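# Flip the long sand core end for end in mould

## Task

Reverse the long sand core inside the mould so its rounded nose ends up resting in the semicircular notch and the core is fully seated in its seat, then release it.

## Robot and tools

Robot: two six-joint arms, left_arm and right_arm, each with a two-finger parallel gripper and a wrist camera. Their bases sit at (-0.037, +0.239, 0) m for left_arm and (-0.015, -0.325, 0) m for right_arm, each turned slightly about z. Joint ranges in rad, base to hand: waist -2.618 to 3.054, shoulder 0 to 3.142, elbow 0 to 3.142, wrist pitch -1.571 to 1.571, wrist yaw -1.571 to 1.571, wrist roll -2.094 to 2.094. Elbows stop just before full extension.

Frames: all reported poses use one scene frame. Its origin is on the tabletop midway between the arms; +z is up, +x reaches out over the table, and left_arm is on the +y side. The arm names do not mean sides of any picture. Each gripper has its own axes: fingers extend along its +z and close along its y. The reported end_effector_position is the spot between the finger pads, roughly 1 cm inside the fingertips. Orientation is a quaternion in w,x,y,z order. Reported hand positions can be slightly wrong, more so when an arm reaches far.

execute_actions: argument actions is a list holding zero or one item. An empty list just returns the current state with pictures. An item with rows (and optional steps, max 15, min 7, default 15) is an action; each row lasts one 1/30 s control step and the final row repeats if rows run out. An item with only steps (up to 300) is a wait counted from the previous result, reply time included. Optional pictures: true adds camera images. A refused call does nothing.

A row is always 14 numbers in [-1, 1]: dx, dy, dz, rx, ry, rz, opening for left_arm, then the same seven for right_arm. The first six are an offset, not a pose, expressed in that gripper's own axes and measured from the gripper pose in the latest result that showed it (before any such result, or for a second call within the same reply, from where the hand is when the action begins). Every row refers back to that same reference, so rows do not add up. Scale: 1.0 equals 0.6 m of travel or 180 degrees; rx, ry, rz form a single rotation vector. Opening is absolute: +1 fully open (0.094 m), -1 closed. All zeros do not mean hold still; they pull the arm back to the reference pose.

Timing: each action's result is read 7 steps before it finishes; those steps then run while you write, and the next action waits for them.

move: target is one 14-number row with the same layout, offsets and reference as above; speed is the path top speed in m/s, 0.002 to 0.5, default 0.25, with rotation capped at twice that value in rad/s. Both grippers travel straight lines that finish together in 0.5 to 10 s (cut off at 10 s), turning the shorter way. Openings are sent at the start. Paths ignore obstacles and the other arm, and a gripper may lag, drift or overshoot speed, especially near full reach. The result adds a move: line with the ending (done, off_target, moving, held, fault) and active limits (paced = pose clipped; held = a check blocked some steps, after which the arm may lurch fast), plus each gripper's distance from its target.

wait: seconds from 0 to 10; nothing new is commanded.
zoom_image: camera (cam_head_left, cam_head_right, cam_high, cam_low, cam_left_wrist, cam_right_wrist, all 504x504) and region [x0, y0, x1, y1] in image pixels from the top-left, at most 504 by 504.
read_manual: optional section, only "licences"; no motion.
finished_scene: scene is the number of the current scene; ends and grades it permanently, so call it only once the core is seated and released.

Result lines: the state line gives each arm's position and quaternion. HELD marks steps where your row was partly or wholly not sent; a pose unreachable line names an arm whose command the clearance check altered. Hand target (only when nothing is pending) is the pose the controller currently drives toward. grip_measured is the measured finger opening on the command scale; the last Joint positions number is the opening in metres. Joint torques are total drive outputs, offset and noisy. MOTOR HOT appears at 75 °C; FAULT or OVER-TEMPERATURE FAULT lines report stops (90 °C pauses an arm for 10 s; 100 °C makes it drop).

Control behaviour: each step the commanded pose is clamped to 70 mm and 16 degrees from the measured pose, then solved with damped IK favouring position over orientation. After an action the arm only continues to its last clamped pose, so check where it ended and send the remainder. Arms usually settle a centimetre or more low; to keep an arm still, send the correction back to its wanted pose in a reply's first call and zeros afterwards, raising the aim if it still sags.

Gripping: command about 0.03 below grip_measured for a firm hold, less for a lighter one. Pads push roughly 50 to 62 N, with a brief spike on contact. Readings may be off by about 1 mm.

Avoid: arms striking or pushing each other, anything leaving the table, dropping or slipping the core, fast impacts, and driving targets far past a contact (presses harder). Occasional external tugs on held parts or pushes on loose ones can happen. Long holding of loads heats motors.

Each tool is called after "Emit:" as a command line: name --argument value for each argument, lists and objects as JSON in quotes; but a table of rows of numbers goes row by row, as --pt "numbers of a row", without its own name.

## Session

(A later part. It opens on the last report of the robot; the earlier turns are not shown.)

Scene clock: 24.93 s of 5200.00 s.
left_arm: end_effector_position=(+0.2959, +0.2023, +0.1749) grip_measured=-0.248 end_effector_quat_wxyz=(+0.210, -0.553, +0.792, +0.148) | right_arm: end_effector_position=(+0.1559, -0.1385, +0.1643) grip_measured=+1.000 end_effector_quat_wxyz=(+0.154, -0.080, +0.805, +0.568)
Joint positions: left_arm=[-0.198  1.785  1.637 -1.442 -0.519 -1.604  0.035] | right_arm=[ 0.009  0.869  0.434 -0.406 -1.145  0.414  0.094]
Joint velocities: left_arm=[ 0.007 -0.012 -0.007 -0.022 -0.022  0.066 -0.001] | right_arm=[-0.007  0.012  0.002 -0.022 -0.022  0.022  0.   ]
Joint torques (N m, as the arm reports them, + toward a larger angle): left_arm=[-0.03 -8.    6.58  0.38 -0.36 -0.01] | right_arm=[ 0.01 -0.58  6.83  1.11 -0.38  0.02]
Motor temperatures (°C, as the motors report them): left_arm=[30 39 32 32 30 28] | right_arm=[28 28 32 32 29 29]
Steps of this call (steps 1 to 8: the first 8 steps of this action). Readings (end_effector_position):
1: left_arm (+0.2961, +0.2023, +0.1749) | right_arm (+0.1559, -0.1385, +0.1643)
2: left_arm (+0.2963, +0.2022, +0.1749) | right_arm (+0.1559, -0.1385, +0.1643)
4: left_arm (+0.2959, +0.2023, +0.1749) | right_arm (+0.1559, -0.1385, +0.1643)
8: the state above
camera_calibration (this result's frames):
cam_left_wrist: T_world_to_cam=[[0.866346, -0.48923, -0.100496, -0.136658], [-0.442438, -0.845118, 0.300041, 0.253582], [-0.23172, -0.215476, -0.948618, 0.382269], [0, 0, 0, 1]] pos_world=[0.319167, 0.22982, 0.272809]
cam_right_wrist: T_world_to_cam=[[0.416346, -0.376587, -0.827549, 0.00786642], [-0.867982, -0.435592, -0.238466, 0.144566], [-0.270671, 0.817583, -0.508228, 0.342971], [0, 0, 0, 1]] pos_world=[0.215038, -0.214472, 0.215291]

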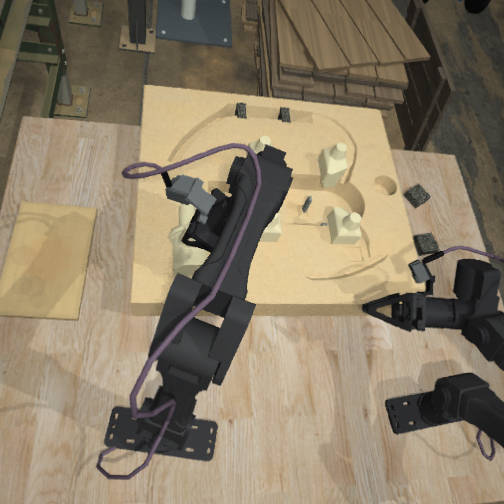

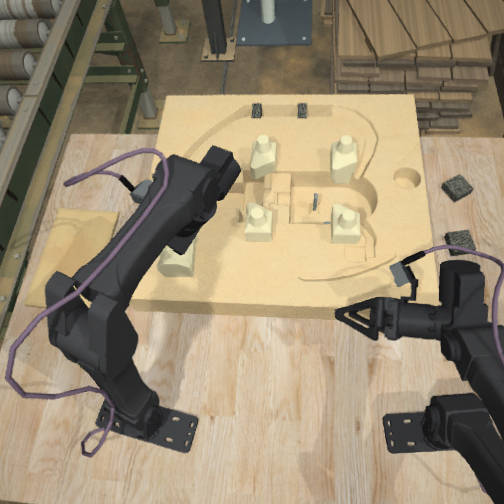

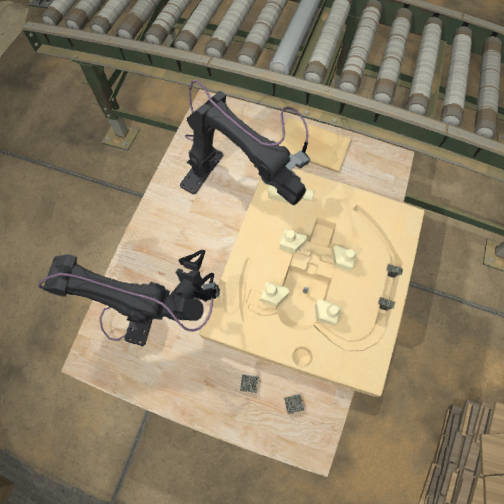

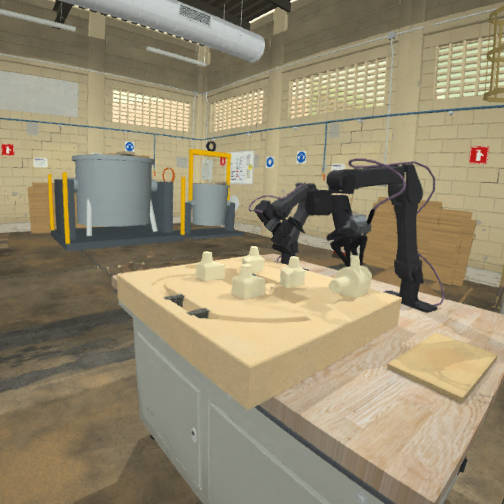

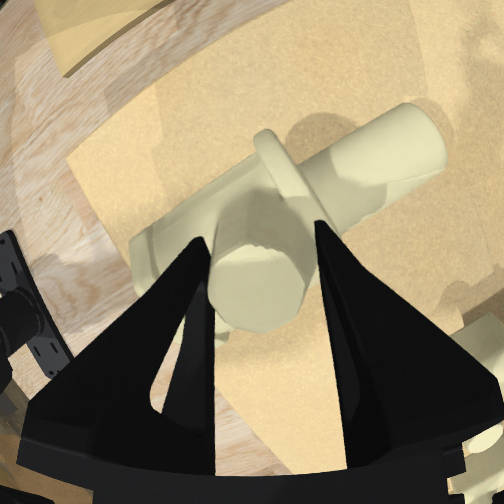

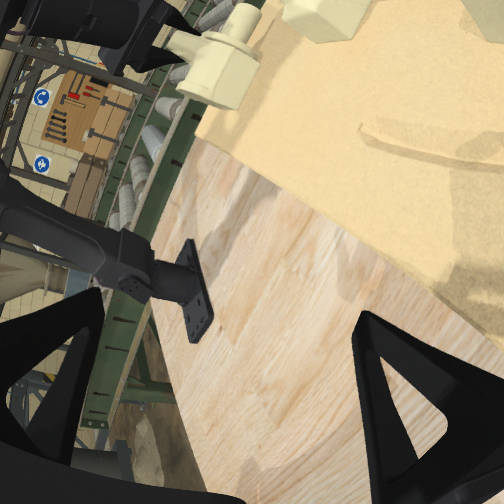

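Emit:
move --target '[-0.06,-0.009,-0.072,0.023,-0.028,-0.013,-0.32, 0,0,0,0,0,0,1]' --speed 0.1

Emit:
move --target '[-0.115,-0.12,-0.12,0.281,-0.029,0.428,-0.32, 0,0,0,0,0,0,1]' --speed 0.4

Emit:
zoom_image --camera "cam_head_right" --region '[180, 130, 320, 250]'

Scene clock: 26.43 s of 5200.00 s.
left_arm: end_effector_position=(+0.2972, +0.2000, +0.2031) grip_measured=-0.248 end_effector_quat_wxyz=(+0.218, -0.555, +0.791, +0.139) | right_arm: end_effector_position=(+0.1559, -0.1385, +0.1643) grip_measured=+1.000 end_effector_quat_wxyz=(+0.154, -0.080, +0.805, +0.568)
Joint positions: left_arm=[-0.205  1.788  1.753 -1.533 -0.524 -1.61   0.035] | right_arm=[ 0.009  0.869  0.434 -0.406 -1.145  0.414  0.094]
Joint velocities: left_arm=[ 0.012  0.007  0.007 -0.037  0.037 -0.066 -0.001] | right_arm=[-0.012 -0.007 -0.002 -0.022 -0.007  0.022  0.   ]
Joint torques (N m, as the arm reports them, + toward a larger angle): left_arm=[-0.73 -9.53 10.91  0.27 -1.31 -0.08] | right_arm=[ 0.01 -0.58  6.84  1.11 -0.38  0.03]
Motor temperatures (°C, as the motors report them): left_arm=[30 39 32 32 30 28] | right_arm=[28 28 32 33 29 29]
Hand target (left_arm): +0.303, +0.208, +0.230; +0.267, -0.555, +0.776, +0.137
Hand target (right_arm): +0.156, -0.138, +0.164; +0.154, -0.080, +0.805, +0.568
Off your previous action's commanded pose (left_arm): 0.000 m, 0 deg at its last step (step 7 of this call).
Off your previous action's commanded pose (right_arm): 0.000 m, 0 deg at its last step (step 7 of this call).
Off the commanded pose (left_arm): 0.030 m, 6 deg.
Off the commanded pose (right_arm): 0.000 m, 0 deg.
Kept back: nothing.
move: off_target (left_arm)
camera_calibration (this result's frames):
cam_left_wrist: T_world_to_cam=[[0.867503, -0.491378, -0.0773719, -0.140679], [-0.451243, -0.842827, 0.293296, 0.247279], [-0.209331, -0.219522, -0.952886, 0.403877], [0, 0, 0, 1]] pos_world=[0.318166, 0.227947, 0.301437]
cam_right_wrist: T_world_to_cam=[[0.416346, -0.376587, -0.827549, 0.00786642], [-0.867982, -0.435592, -0.238466, 0.144566], [-0.270671, 0.817583, -0.508228, 0.342971], [0, 0, 0, 1]] pos_world=[0.215038, -0.214472, 0.215291]

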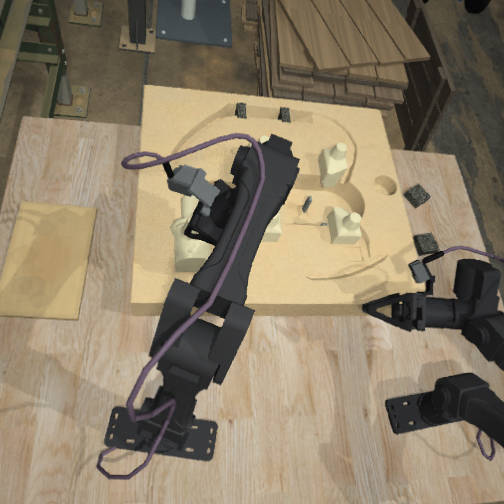

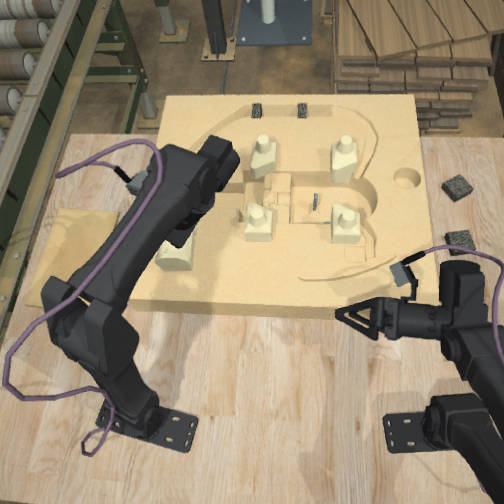

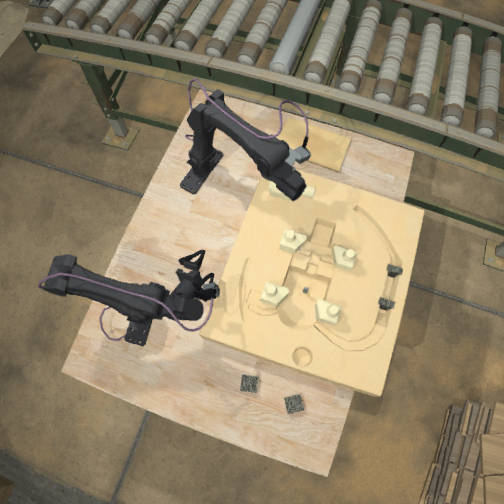

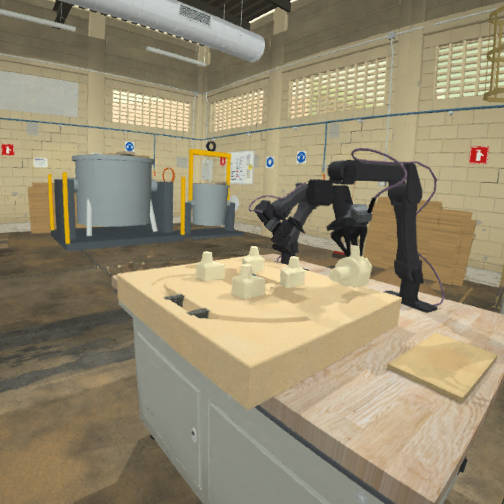

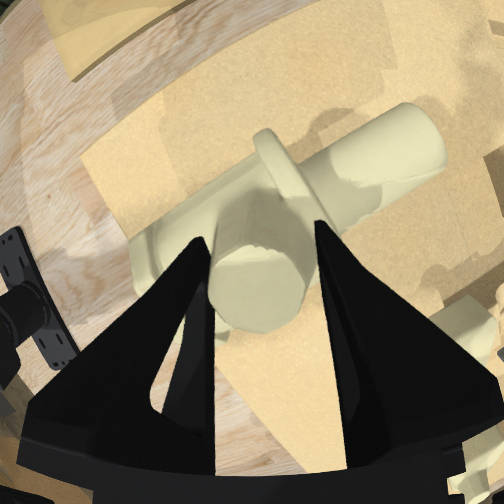

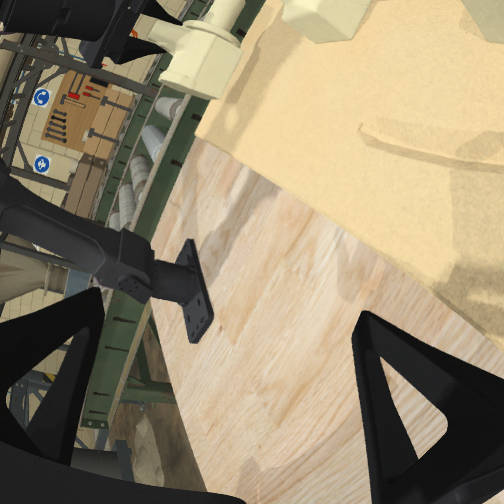

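Scene clock: 29.20 s of 5200.00 s.
left_arm: end_effector_position=(+0.3552, +0.1979, +0.2625) grip_measured=-0.248 end_effector_quat_wxyz=(+0.243, +0.179, +0.951, -0.064) | right_arm: end_effector_position=(+0.1559, -0.1385, +0.1643) grip_measured=+1.000 end_effector_quat_wxyz=(+0.154, -0.080, +0.805, +0.568)
Joint positions: left_arm=[ 0.167  1.688  1.855 -1.27   0.203  0.307  0.035] | right_arm=[ 0.009  0.869  0.434 -0.406 -1.145  0.414  0.094]
Joint velocities: left_arm=[-0.012  0.002  0.012 -0.007  0.007  0.007  0.001] | right_arm=[ 0.012 -0.002 -0.007  0.022 -0.037 -0.051  0.   ]
Joint torques (N m, as the arm reports them, + toward a larger angle): left_arm=[ 0.88 -9.67 12.18  1.74  0.51  0.03] | right_arm=[ 0.01 -0.58  6.83  1.12 -0.38  0.02]
Motor temperatures (°C, as the motors report them): left_arm=[30 39 32 32 30 28] | right_arm=[28 28 32 33 29 29]
Hand target (left_arm): +0.368, +0.195, +0.303; +0.315, +0.188, +0.928, -0.066
Hand target (right_arm): +0.156, -0.138, +0.164; +0.154, -0.080, +0.805, +0.568
Off the commanded pose (left_arm): 0.042 m, 9 deg.
Off the commanded pose (right_arm): 0.000 m, 0 deg.
Kept back: nothing.
move: off_target (left_arm)
camera_calibration (this result's frames):
cam_left_wrist: T_world_to_cam=[[-0.516726, -0.853905, -0.0619658, 0.371935], [-0.823903, 0.476282, 0.307147, 0.121924], [-0.232761, 0.209765, -0.949643, 0.394622], [0, 0, 0, 1]] pos_world=[0.384495, 0.176749, 0.360348]
cam_right_wrist: T_world_to_cam=[[0.416346, -0.376587, -0.827549, 0.00786642], [-0.867982, -0.435592, -0.238466, 0.144566], [-0.270671, 0.817583, -0.508228, 0.342971], [0, 0, 0, 1]] pos_world=[0.215038, -0.214472, 0.215291]

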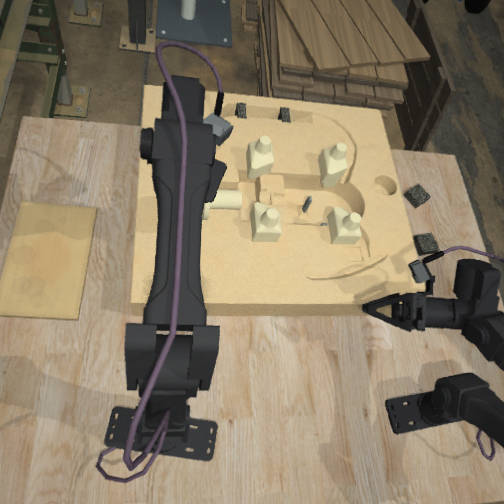

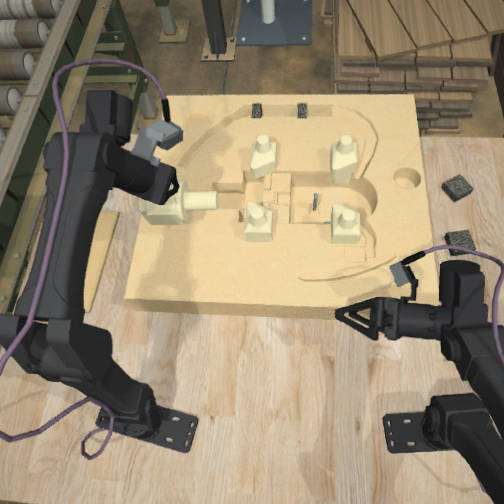

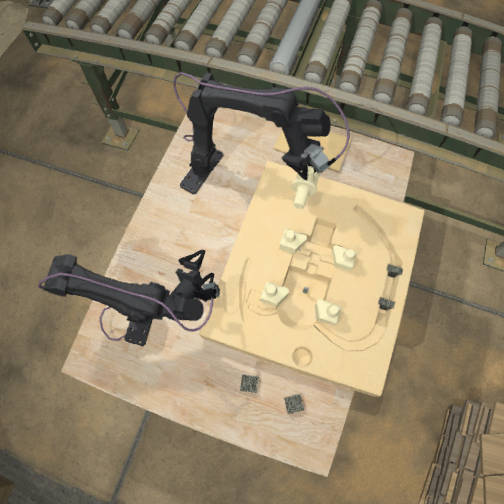

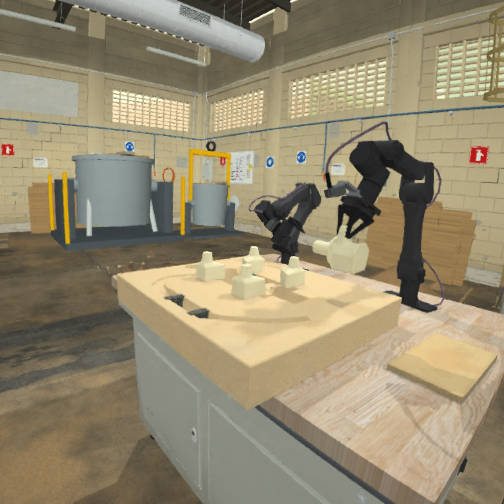

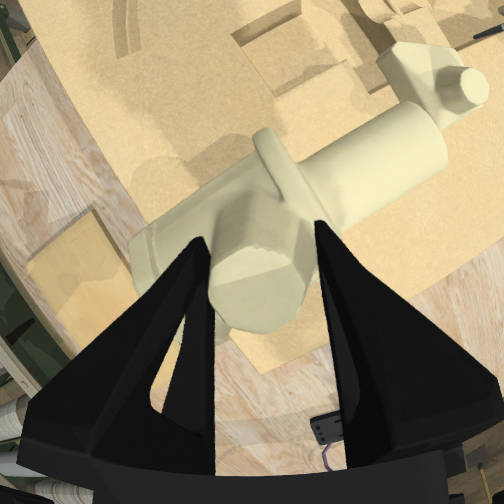

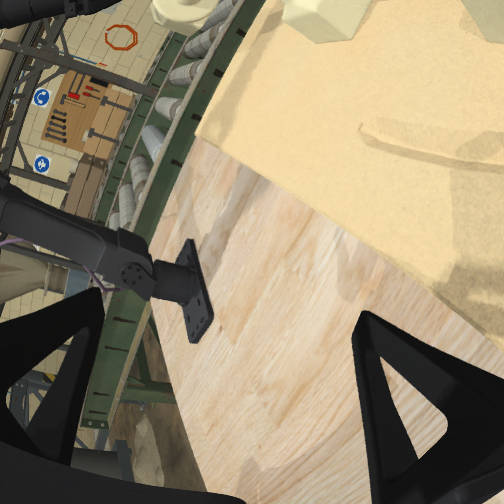

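Region (180, 130, 320, 250) of cam_head_right's 504x504 image, scaled by 3.600, with more detail than that image has; it fills the top 432 rows of this view, and the rest is white.

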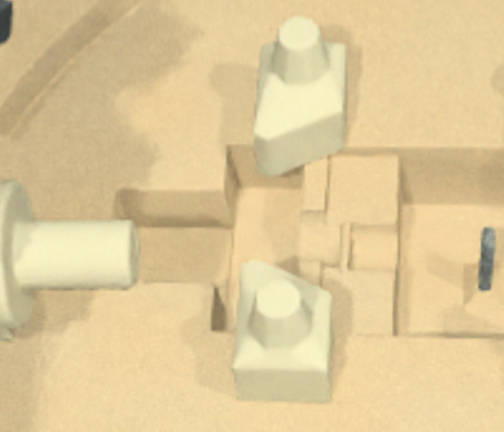

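Emit:
move --target '[-0.209,-0.058,0.118,-0.016,-0.055,0.008,-0.32, 0,0,0,0,0,0,1]' --speed 0.13

Emit:
zoom_image --camera "cam_head_right" --region '[180, 130, 320, 250]'

Scene clock: 31.83 s of 5200.00 s.
left_arm: end_effector_position=(+0.4523, +0.1179, +0.2108) grip_measured=-0.251 end_effector_quat_wxyz=(+0.245, +0.183, +0.951, -0.051) | right_arm: end_effector_position=(+0.1559, -0.1385, +0.1643) grip_measured=+1.000 end_effector_quat_wxyz=(+0.154, -0.080, +0.805, +0.568)
Joint positions: left_arm=[-0.031  2.067  2.14  -1.146  0.088  0.144  0.035] | right_arm=[ 0.009  0.869  0.434 -0.406 -1.145  0.414  0.094]
Joint velocities: left_arm=[-0.012 -0.002 -0.002 -0.007 -0.022 -0.037 -0.001] | right_arm=[-0.007  0.002 -0.002 -0.051  0.022 -0.007  0.   ]
Joint torques (N m, as the arm reports them, + toward a larger angle): left_arm=[ -0.37 -13.62  12.54   1.96   0.02  -0.07] | right_arm=[ 0.   -0.56  6.83  1.11 -0.38  0.02]
Motor temperatures (°C, as the motors report them): left_arm=[30 40 33 33 30 28] | right_arm=[28 28 32 33 29 29]
Hand target (left_arm): +0.469, +0.113, +0.263; +0.328, +0.180, +0.926, -0.053
Hand target (right_arm): +0.156, -0.138, +0.164; +0.154, -0.080, +0.805, +0.568
Off the commanded pose (left_arm): 0.057 m, 10 deg.
Off the commanded pose (right_arm): 0.000 m, 0 deg.
Kept back: nothing.
move: off_target (left_arm)
camera_calibration (this result's frames):
cam_left_wrist: T_world_to_cam=[[-0.517332, -0.851225, -0.0882205, 0.356025], [-0.825768, 0.469464, 0.312587, 0.256451], [-0.224666, 0.234561, -0.945783, 0.377529], [0, 0, 0, 1]] pos_world=[0.48077, 0.0941088, 0.308306]
cam_right_wrist: T_world_to_cam=[[0.416346, -0.376587, -0.827549, 0.00786642], [-0.867982, -0.435592, -0.238466, 0.144566], [-0.270671, 0.817583, -0.508228, 0.342971], [0, 0, 0, 1]] pos_world=[0.215038, -0.214472, 0.215291]

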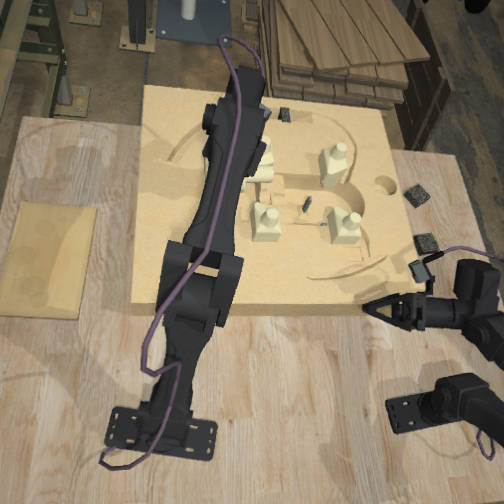

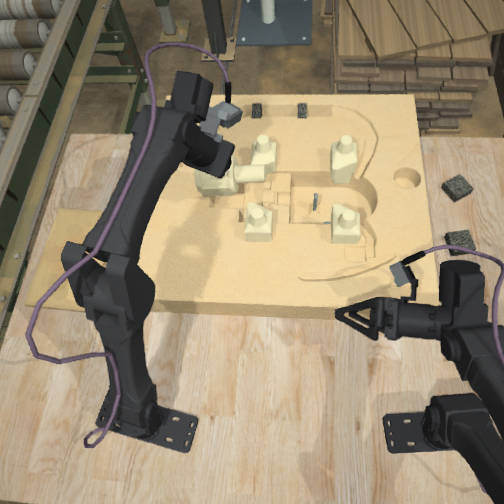

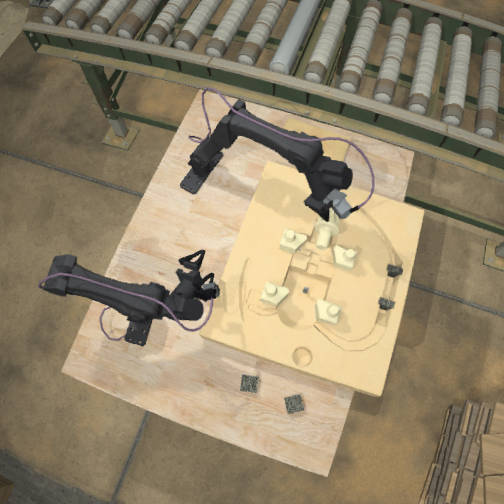

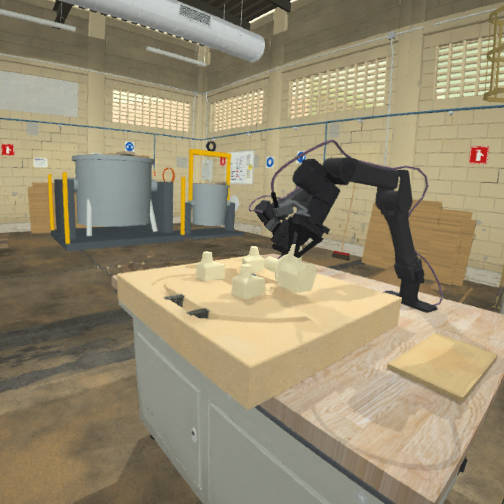

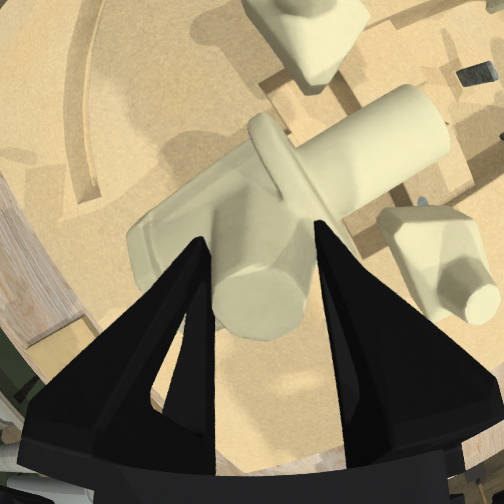

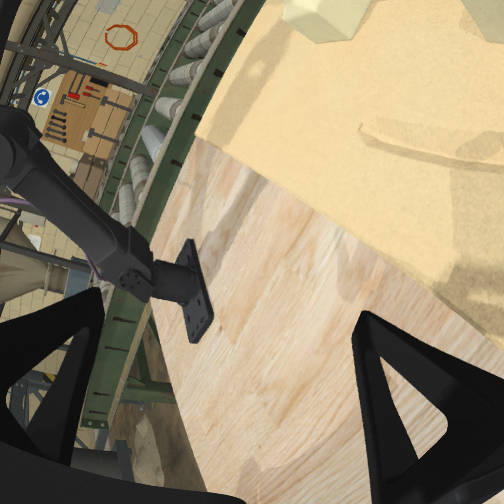

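Region (180, 130, 320, 250) of cam_head_right's 504x504 image, scaled by 3.600, with more detail than that image has; it fills the top 432 rows of this view, and the rest is white.

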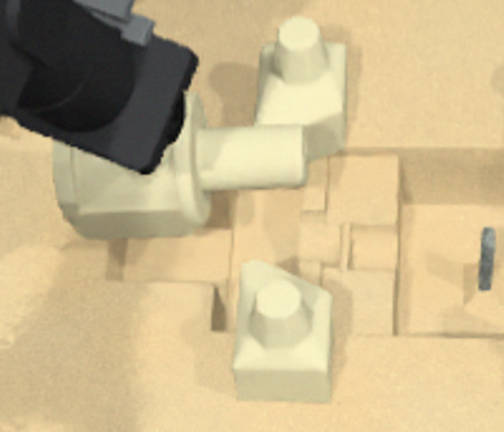

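Emit:
execute_actions --actions '[{"rows":[[-0.075,0.004,-0.053,-0.008,-0.053,0.003,-0.34,0,0,0,0,0,0,1],[-0.073,0.003,-0.051,-0.008,-0.05,0.003,-0.34,0,0,0,0,0,0,1],[-0.071,0.002,-0.049,-0.008,-0.047,0.003,-0.34,0,0,0,0,0,0,1],[-0.07,0,-0.047,-0.008,-0.044,0.003,-0.34,0,0,0,0,0,0,1],[-0.069,-0.002,-0.045,-0.008,-0.041,0.003,-0.34,0,0,0,0,0,0,1],[-0.068,-0.004,-0.043,-0.008,-0.038,0.003,-0.34,0,0,0,0,0,0,1],[-0.067,-0.007,-0.041,-0.008,-0.035,0.003,-0.34,0,0,0,0,0,0,1],[-0.066,-0.01,-0.039,-0.008,-0.032,0.003,-0.34,0,0,0,0,0,0,1],[-0.065,-0.013,-0.036,-0.008,-0.029,0.003,-0.34,0,0,0,0,0,0,1],[-0.064,-0.016,-0.033,-0.008,-0.026,0.003,-0.34,0,0,0,0,0,0,1],[-0.063,-0.019,-0.03,-0.008,-0.024,0.003,-0.34,0,0,0,0,0,0,1],[-0.062,-0.021,-0.027,-0.008,-0.022,0.003,-0.34,0,0,0,0,0,0,1],[-0.061,-0.023,-0.024,-0.008,-0.02,0.003,-0.34,0,0,0,0,0,0,1],[-0.06,-0.025,-0.022,-0.008,-0.018,0.003,-0.34,0,0,0,0,0,0,1],[-0.06,-0.026,-0.02,-0.008,-0.017,0.003,-0.34,0,0,0,0,0,0,1]]}]'

Emit:
wait --seconds 0.3

Emit:
zoom_image --camera "cam_low" --region '[230, 210, 350, 320]'

Emit:
zoom_image --camera "cam_high" --region '[270, 180, 380, 290]'

Emit:
zoom_image --camera "cam_head_right" --region '[180, 130, 320, 250]'

Scene clock: 33.13 s of 5200.00 s.
left_arm: end_effector_position=(+0.4570, +0.1151, +0.2097) grip_measured=-0.251 end_effector_quat_wxyz=(+0.237, +0.182, +0.953, -0.047) | right_arm: end_effector_position=(+0.1559, -0.1385, +0.1643) grip_measured=+1.000 end_effector_quat_wxyz=(+0.154, -0.080, +0.805, +0.568)
Joint positions: left_arm=[-0.039  2.116  2.221 -1.193  0.076  0.137  0.035] | right_arm=[ 0.009  0.869  0.434 -0.406 -1.145  0.414  0.094]
Joint velocities: left_arm=[-0.09   0.295  0.462 -0.198 -0.139 -0.125  0.001] | right_arm=[ 0.002  0.017  0.012  0.007 -0.022 -0.037  0.   ]
Joint torques (N m, as the arm reports them, + toward a larger angle): left_arm=[ -1.46 -13.56  12.01   1.83   0.14  -0.09] | right_arm=[-0.01 -0.56  6.84  1.11 -0.38  0.02]
Motor temperatures (°C, as the motors report them): left_arm=[30 40 33 33 30 28] | right_arm=[28 28 32 33 29 29]
Steps of this call (steps 1 to 31: nothing new was sent; steps 32 to 39: the first 8 steps of this action). Readings (end_effector_position):
32: left_arm (+0.4524, +0.1180, +0.2109) | right_arm (+0.1559, -0.1385, +0.1643)
33: left_arm (+0.4524, +0.1180, +0.2111) | right_arm (+0.1559, -0.1385, +0.1643)
35: left_arm (+0.4534, +0.1177, +0.2112) | right_arm (+0.1559, -0.1385, +0.1643)
39: the state above

Scene clock: 33.67 s of 5200.00 s.
left_arm: end_effector_position=(+0.4526, +0.0970, +0.1885) grip_measured=-0.251 end_effector_quat_wxyz=(+0.195, +0.189, +0.961, -0.042) | right_arm: end_effector_position=(+0.1559, -0.1385, +0.1643) grip_measured=+1.000 end_effector_quat_wxyz=(+0.154, -0.080, +0.805, +0.568)
Joint positions: left_arm=[-0.083  2.205  2.313 -1.28   0.055  0.112  0.035] | right_arm=[ 0.009  0.869  0.434 -0.406 -1.145  0.414  0.094]
Joint velocities: left_arm=[ 0.007 -0.002  0.002 -0.007 -0.037  0.007 -0.001] | right_arm=[ 0.017  0.002  0.007  0.037  0.037 -0.037  0.   ]
Joint torques (N m, as the arm reports them, + toward a larger angle): left_arm=[ -0.11 -14.81  12.57   1.63  -0.02  -0.1 ] | right_arm=[ 0.01 -0.58  6.84  1.11 -0.38  0.02]
Motor temperatures (°C, as the motors report them): left_arm=[30 40 33 33 30 28] | right_arm=[28 28 32 33 29 29]
Hand target (left_arm): +0.467, +0.094, +0.239; +0.273, +0.183, +0.943, -0.045
Hand target (right_arm): +0.156, -0.138, +0.164; +0.154, -0.080, +0.805, +0.568
Off the commanded pose (left_arm): 0.053 m, 9 deg.
Off the commanded pose (right_arm): 0.000 m, 0 deg.
Kept back: nothing.
Steps of this call (steps 1 to 7: the last 7 steps of your previous action; steps 8 to 16: nothing new was sent). Readings (end_effector_position):
1: left_arm (+0.4579, +0.1134, +0.2090) | right_arm (+0.1559, -0.1385, +0.1643)
2: left_arm (+0.4585, +0.1115, +0.2076) | right_arm (+0.1559, -0.1385, +0.1643)
4: left_arm (+0.4591, +0.1071, +0.2046) | right_arm (+0.1559, -0.1385, +0.1643)
8: left_arm (+0.4574, +0.0982, +0.1960) | right_arm (+0.1559, -0.1385, +0.1643)
16: the state above
camera_calibration (this result's frames):
cam_left_wrist: T_world_to_cam=[[-0.531662, -0.843903, -0.071861, 0.339135], [-0.78777, 0.461565, 0.407892, 0.239058], [-0.311053, 0.273471, -0.910198, 0.390009], [0, 0, 0, 1]] pos_world=[0.489941, 0.0692, 0.281847]
cam_right_wrist: T_world_to_cam=[[0.416346, -0.376587, -0.827549, 0.00786642], [-0.867982, -0.435592, -0.238466, 0.144566], [-0.270671, 0.817583, -0.508228, 0.342971], [0, 0, 0, 1]] pos_world=[0.215038, -0.214472, 0.215291]

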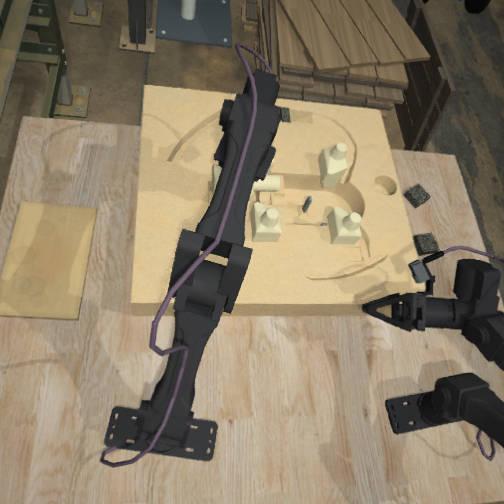

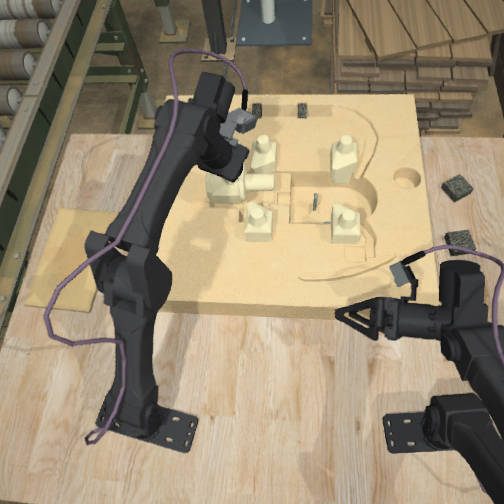

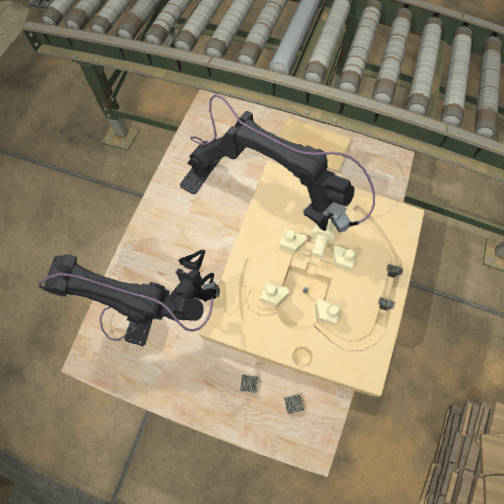

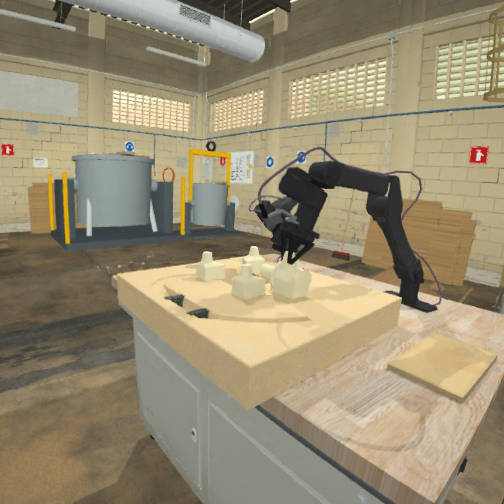

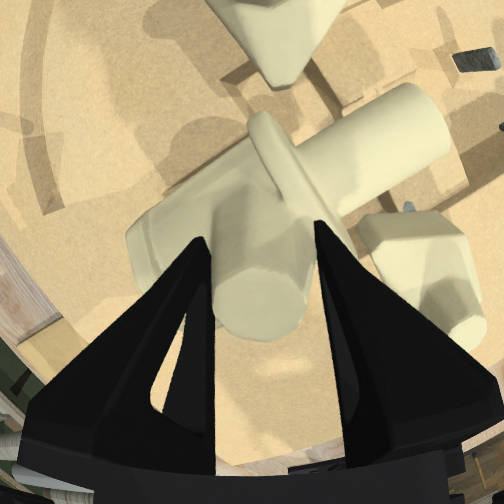

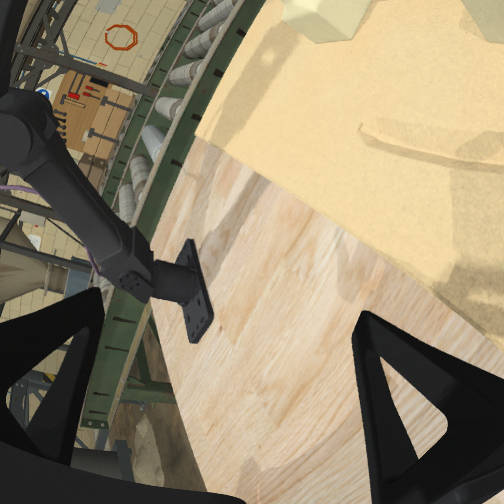

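Region (230, 210, 350, 320) of cam_low's 504x504 image, scaled by 4.200, with more detail than that image has; it fills the top 462 rows of this view, and the rest is white.

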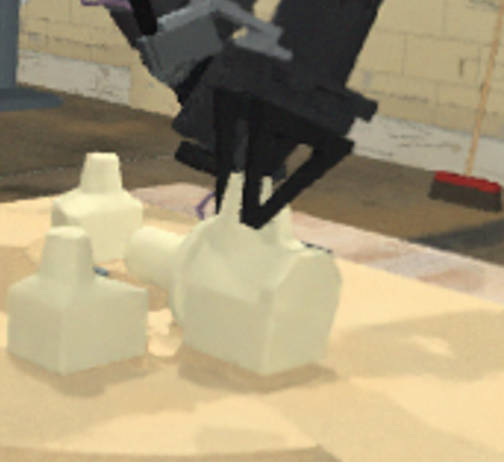

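Region (270, 180, 380, 290) of cam_high's 504x504 image, scaled by 4.582, with more detail than that image has.

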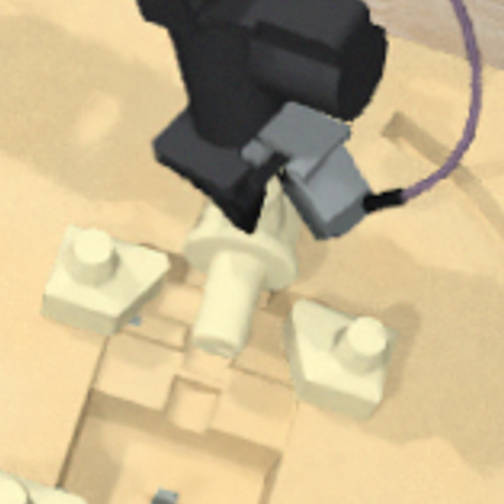

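Region (180, 130, 320, 250) of cam_head_right's 504x504 image, scaled by 3.600, with more detail than that image has; it fills the top 432 rows of this view, and the rest is white.

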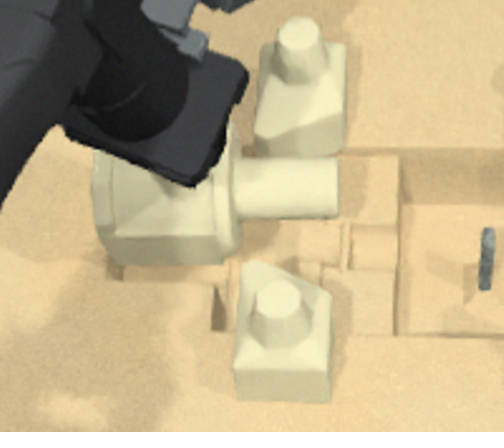

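Emit:
execute_actions --actions '[{"rows":[[-0.059,0.006,-0.063,-0.008,-0.05,0,-0.34,0,0,0,0,0,0,1],[-0.058,0.006,-0.062,-0.008,-0.049,0,-0.34,0,0,0,0,0,0,1],[-0.058,0.007,-0.06,-0.008,-0.048,0,-0.34,0,0,0,0,0,0,1],[-0.057,0.007,-0.059,-0.008,-0.047,0,-0.34,0,0,0,0,0,0,1],[-0.057,0.007,-0.057,-0.008,-0.046,0,-0.34,0,0,0,0,0,0,1],[-0.056,0.008,-0.056,-0.008,-0.045,0,-0.34,0,0,0,0,0,0,1],[-0.056,0.008,-0.054,-0.008,-0.044,0,-0.34,0,0,0,0,0,0,1],[-0.055,0.008,-0.053,-0.008,-0.043,0,-0.34,0,0,0,0,0,0,1],[-0.055,0.008,-0.051,-0.008,-0.042,0,-0.34,0,0,0,0,0,0,1],[-0.054,0.008,-0.05,-0.008,-0.041,0,-0.34,0,0,0,0,0,0,1],[-0.054,0.008,-0.048,-0.008,-0.04,0,-0.34,0,0,0,0,0,0,1],[-0.053,0.008,-0.047,-0.008,-0.039,0,-0.34,0,0,0,0,0,0,1],[-0.052,0.008,-0.045,-0.008,-0.038,0,-0.34,0,0,0,0,0,0,1],[-0.052,0.008,-0.044,-0.008,-0.038,0,-0.34,0,0,0,0,0,0,1]]}]'

Emit:
wait --seconds 0.3

Emit:
zoom_image --camera "cam_low" --region '[250, 240, 330, 320]'

Emit:
zoom_image --camera "cam_head_right" --region '[196, 154, 296, 234]'

Scene clock: 34.63 s of 5200.00 s.
left_arm: end_effector_position=(+0.4523, +0.0974, +0.1884) grip_measured=-0.251 end_effector_quat_wxyz=(+0.194, +0.188, +0.962, -0.041) | right_arm: end_effector_position=(+0.1559, -0.1385, +0.1643) grip_measured=+1.000 end_effector_quat_wxyz=(+0.154, -0.080, +0.805, +0.568)
Joint positions: left_arm=[-0.083  2.209  2.32  -1.287  0.053  0.11   0.035] | right_arm=[ 0.009  0.869  0.434 -0.406 -1.145  0.414  0.094]
Joint velocities: left_arm=[-0.002  0.061  0.09  -0.095 -0.007 -0.051  0.   ] | right_arm=[ 0.002 -0.007  0.007  0.007 -0.007 -0.037  0.   ]
Joint torques (N m, as the arm reports them, + toward a larger angle): left_arm=[  0.09 -14.19  12.08   1.6   -0.01  -0.05] | right_arm=[ 0.01 -0.58  6.84  1.11 -0.38  0.02]
Motor temperatures (°C, as the motors report them): left_arm=[30 41 33 33 30 28] | right_arm=[28 28 32 33 29 29]
Steps of this call (steps 1 to 21: nothing new was sent; steps 22 to 29: the first 8 steps of this action). Readings (end_effector_position):
22: left_arm (+0.4525, +0.0974, +0.1884) | right_arm (+0.1559, -0.1385, +0.1643)
23: left_arm (+0.4525, +0.0974, +0.1884) | right_arm (+0.1559, -0.1385, +0.1643)
25: left_arm (+0.4525, +0.0974, +0.1884) | right_arm (+0.1559, -0.1385, +0.1643)
29: the state above

Scene clock: 35.17 s of 5200.00 s.
left_arm: end_effector_position=(+0.4537, +0.0972, +0.1806) grip_measured=-0.251 end_effector_quat_wxyz=(+0.183, +0.188, +0.964, -0.040) | right_arm: end_effector_position=(+0.1559, -0.1385, +0.1643) grip_measured=+1.000 end_effector_quat_wxyz=(+0.154, -0.080, +0.805, +0.568)
Joint positions: left_arm=[-0.083  2.237  2.344 -1.304  0.052  0.11   0.035] | right_arm=[ 0.009  0.869  0.434 -0.406 -1.145  0.414  0.094]
Joint velocities: left_arm=[-0.002 -0.002  0.012 -0.007 -0.007  0.037  0.   ] | right_arm=[-0.007  0.002 -0.002  0.037  0.037 -0.007  0.   ]
Joint torques (N m, as the arm reports them, + toward a larger angle): left_arm=[  0.02 -14.68  11.98   1.51  -0.05  -0.04] | right_arm=[ 0.01 -0.57  6.85  1.11 -0.38  0.02]
Motor temperatures (°C, as the motors report them): left_arm=[30 41 34 33 30 28] | right_arm=[28 28 32 33 29 29]
Hand target (left_arm): +0.468, +0.095, +0.226; +0.254, +0.184, +0.948, -0.042
Hand target (right_arm): +0.156, -0.138, +0.164; +0.154, -0.080, +0.805, +0.568
Off the commanded pose (left_arm): 0.048 m, 8 deg.
Off the commanded pose (right_arm): 0.000 m, 0 deg.
Kept back: nothing.
Steps of this call (steps 1 to 7: the last 7 steps of your previous action; steps 8 to 16: nothing new was sent). Readings (end_effector_position):
1: left_arm (+0.4526, +0.0974, +0.1882) | right_arm (+0.1559, -0.1385, +0.1643)
2: left_arm (+0.4529, +0.0973, +0.1883) | right_arm (+0.1559, -0.1385, +0.1643)
4: left_arm (+0.4536, +0.0971, +0.1875) | right_arm (+0.1559, -0.1385, +0.1643)
8: left_arm (+0.4546, +0.0969, +0.1840) | right_arm (+0.1559, -0.1385, +0.1643)
16: the state above
camera_calibration (this result's frames):
cam_left_wrist: T_world_to_cam=[[-0.531443, -0.844457, -0.0667886, 0.338441], [-0.778836, 0.456091, 0.430576, 0.235465], [-0.333141, 0.280844, -0.90008, 0.390635], [0, 0, 0, 1]] pos_world=[0.493388, 0.0686978, 0.272821]
cam_right_wrist: T_world_to_cam=[[0.416346, -0.376587, -0.827549, 0.00786642], [-0.867982, -0.435592, -0.238466, 0.144566], [-0.270671, 0.817583, -0.508228, 0.342971], [0, 0, 0, 1]] pos_world=[0.215038, -0.214472, 0.215291]

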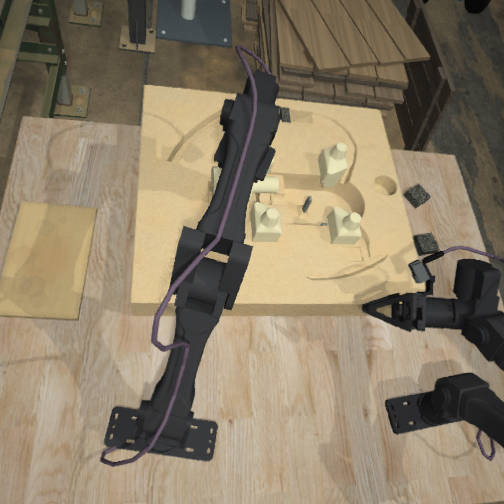

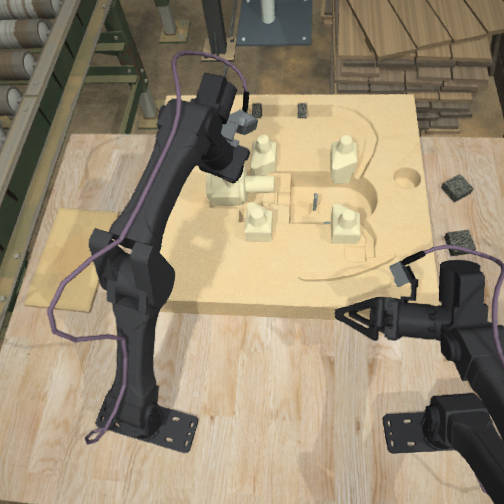

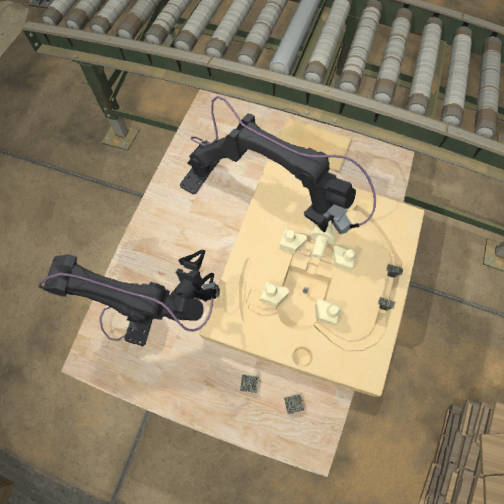

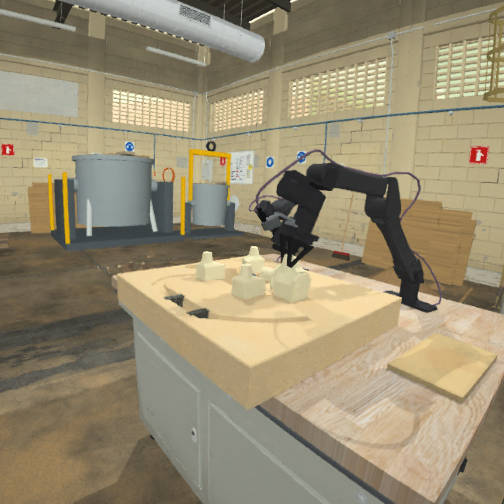

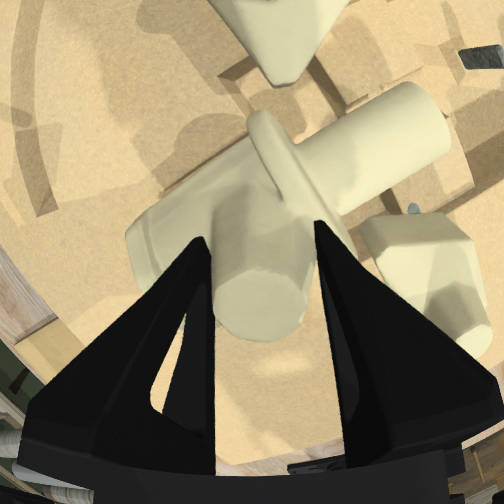

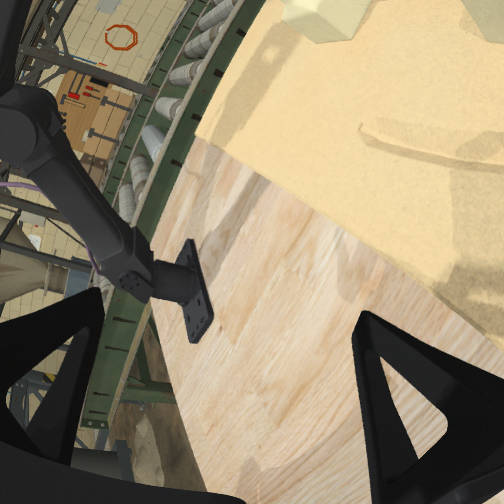

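Region (250, 240, 330, 320) of cam_low's 504x504 image, scaled by 6.300, with more detail than that image has.

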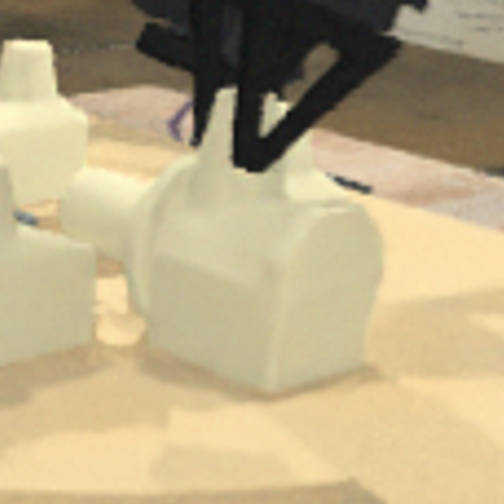

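Region (196, 154, 296, 234) of cam_head_right's 504x504 image, scaled by 5.040, with more detail than that image has; it fills the top 403 rows of this view, and the rest is white.

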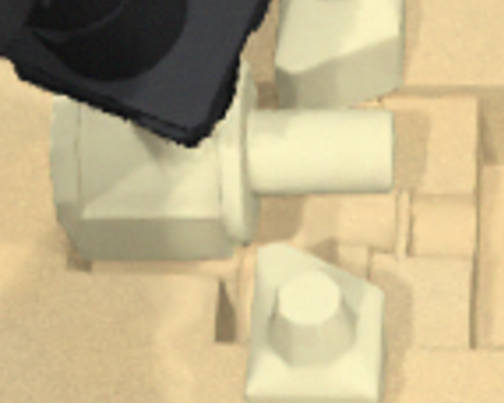

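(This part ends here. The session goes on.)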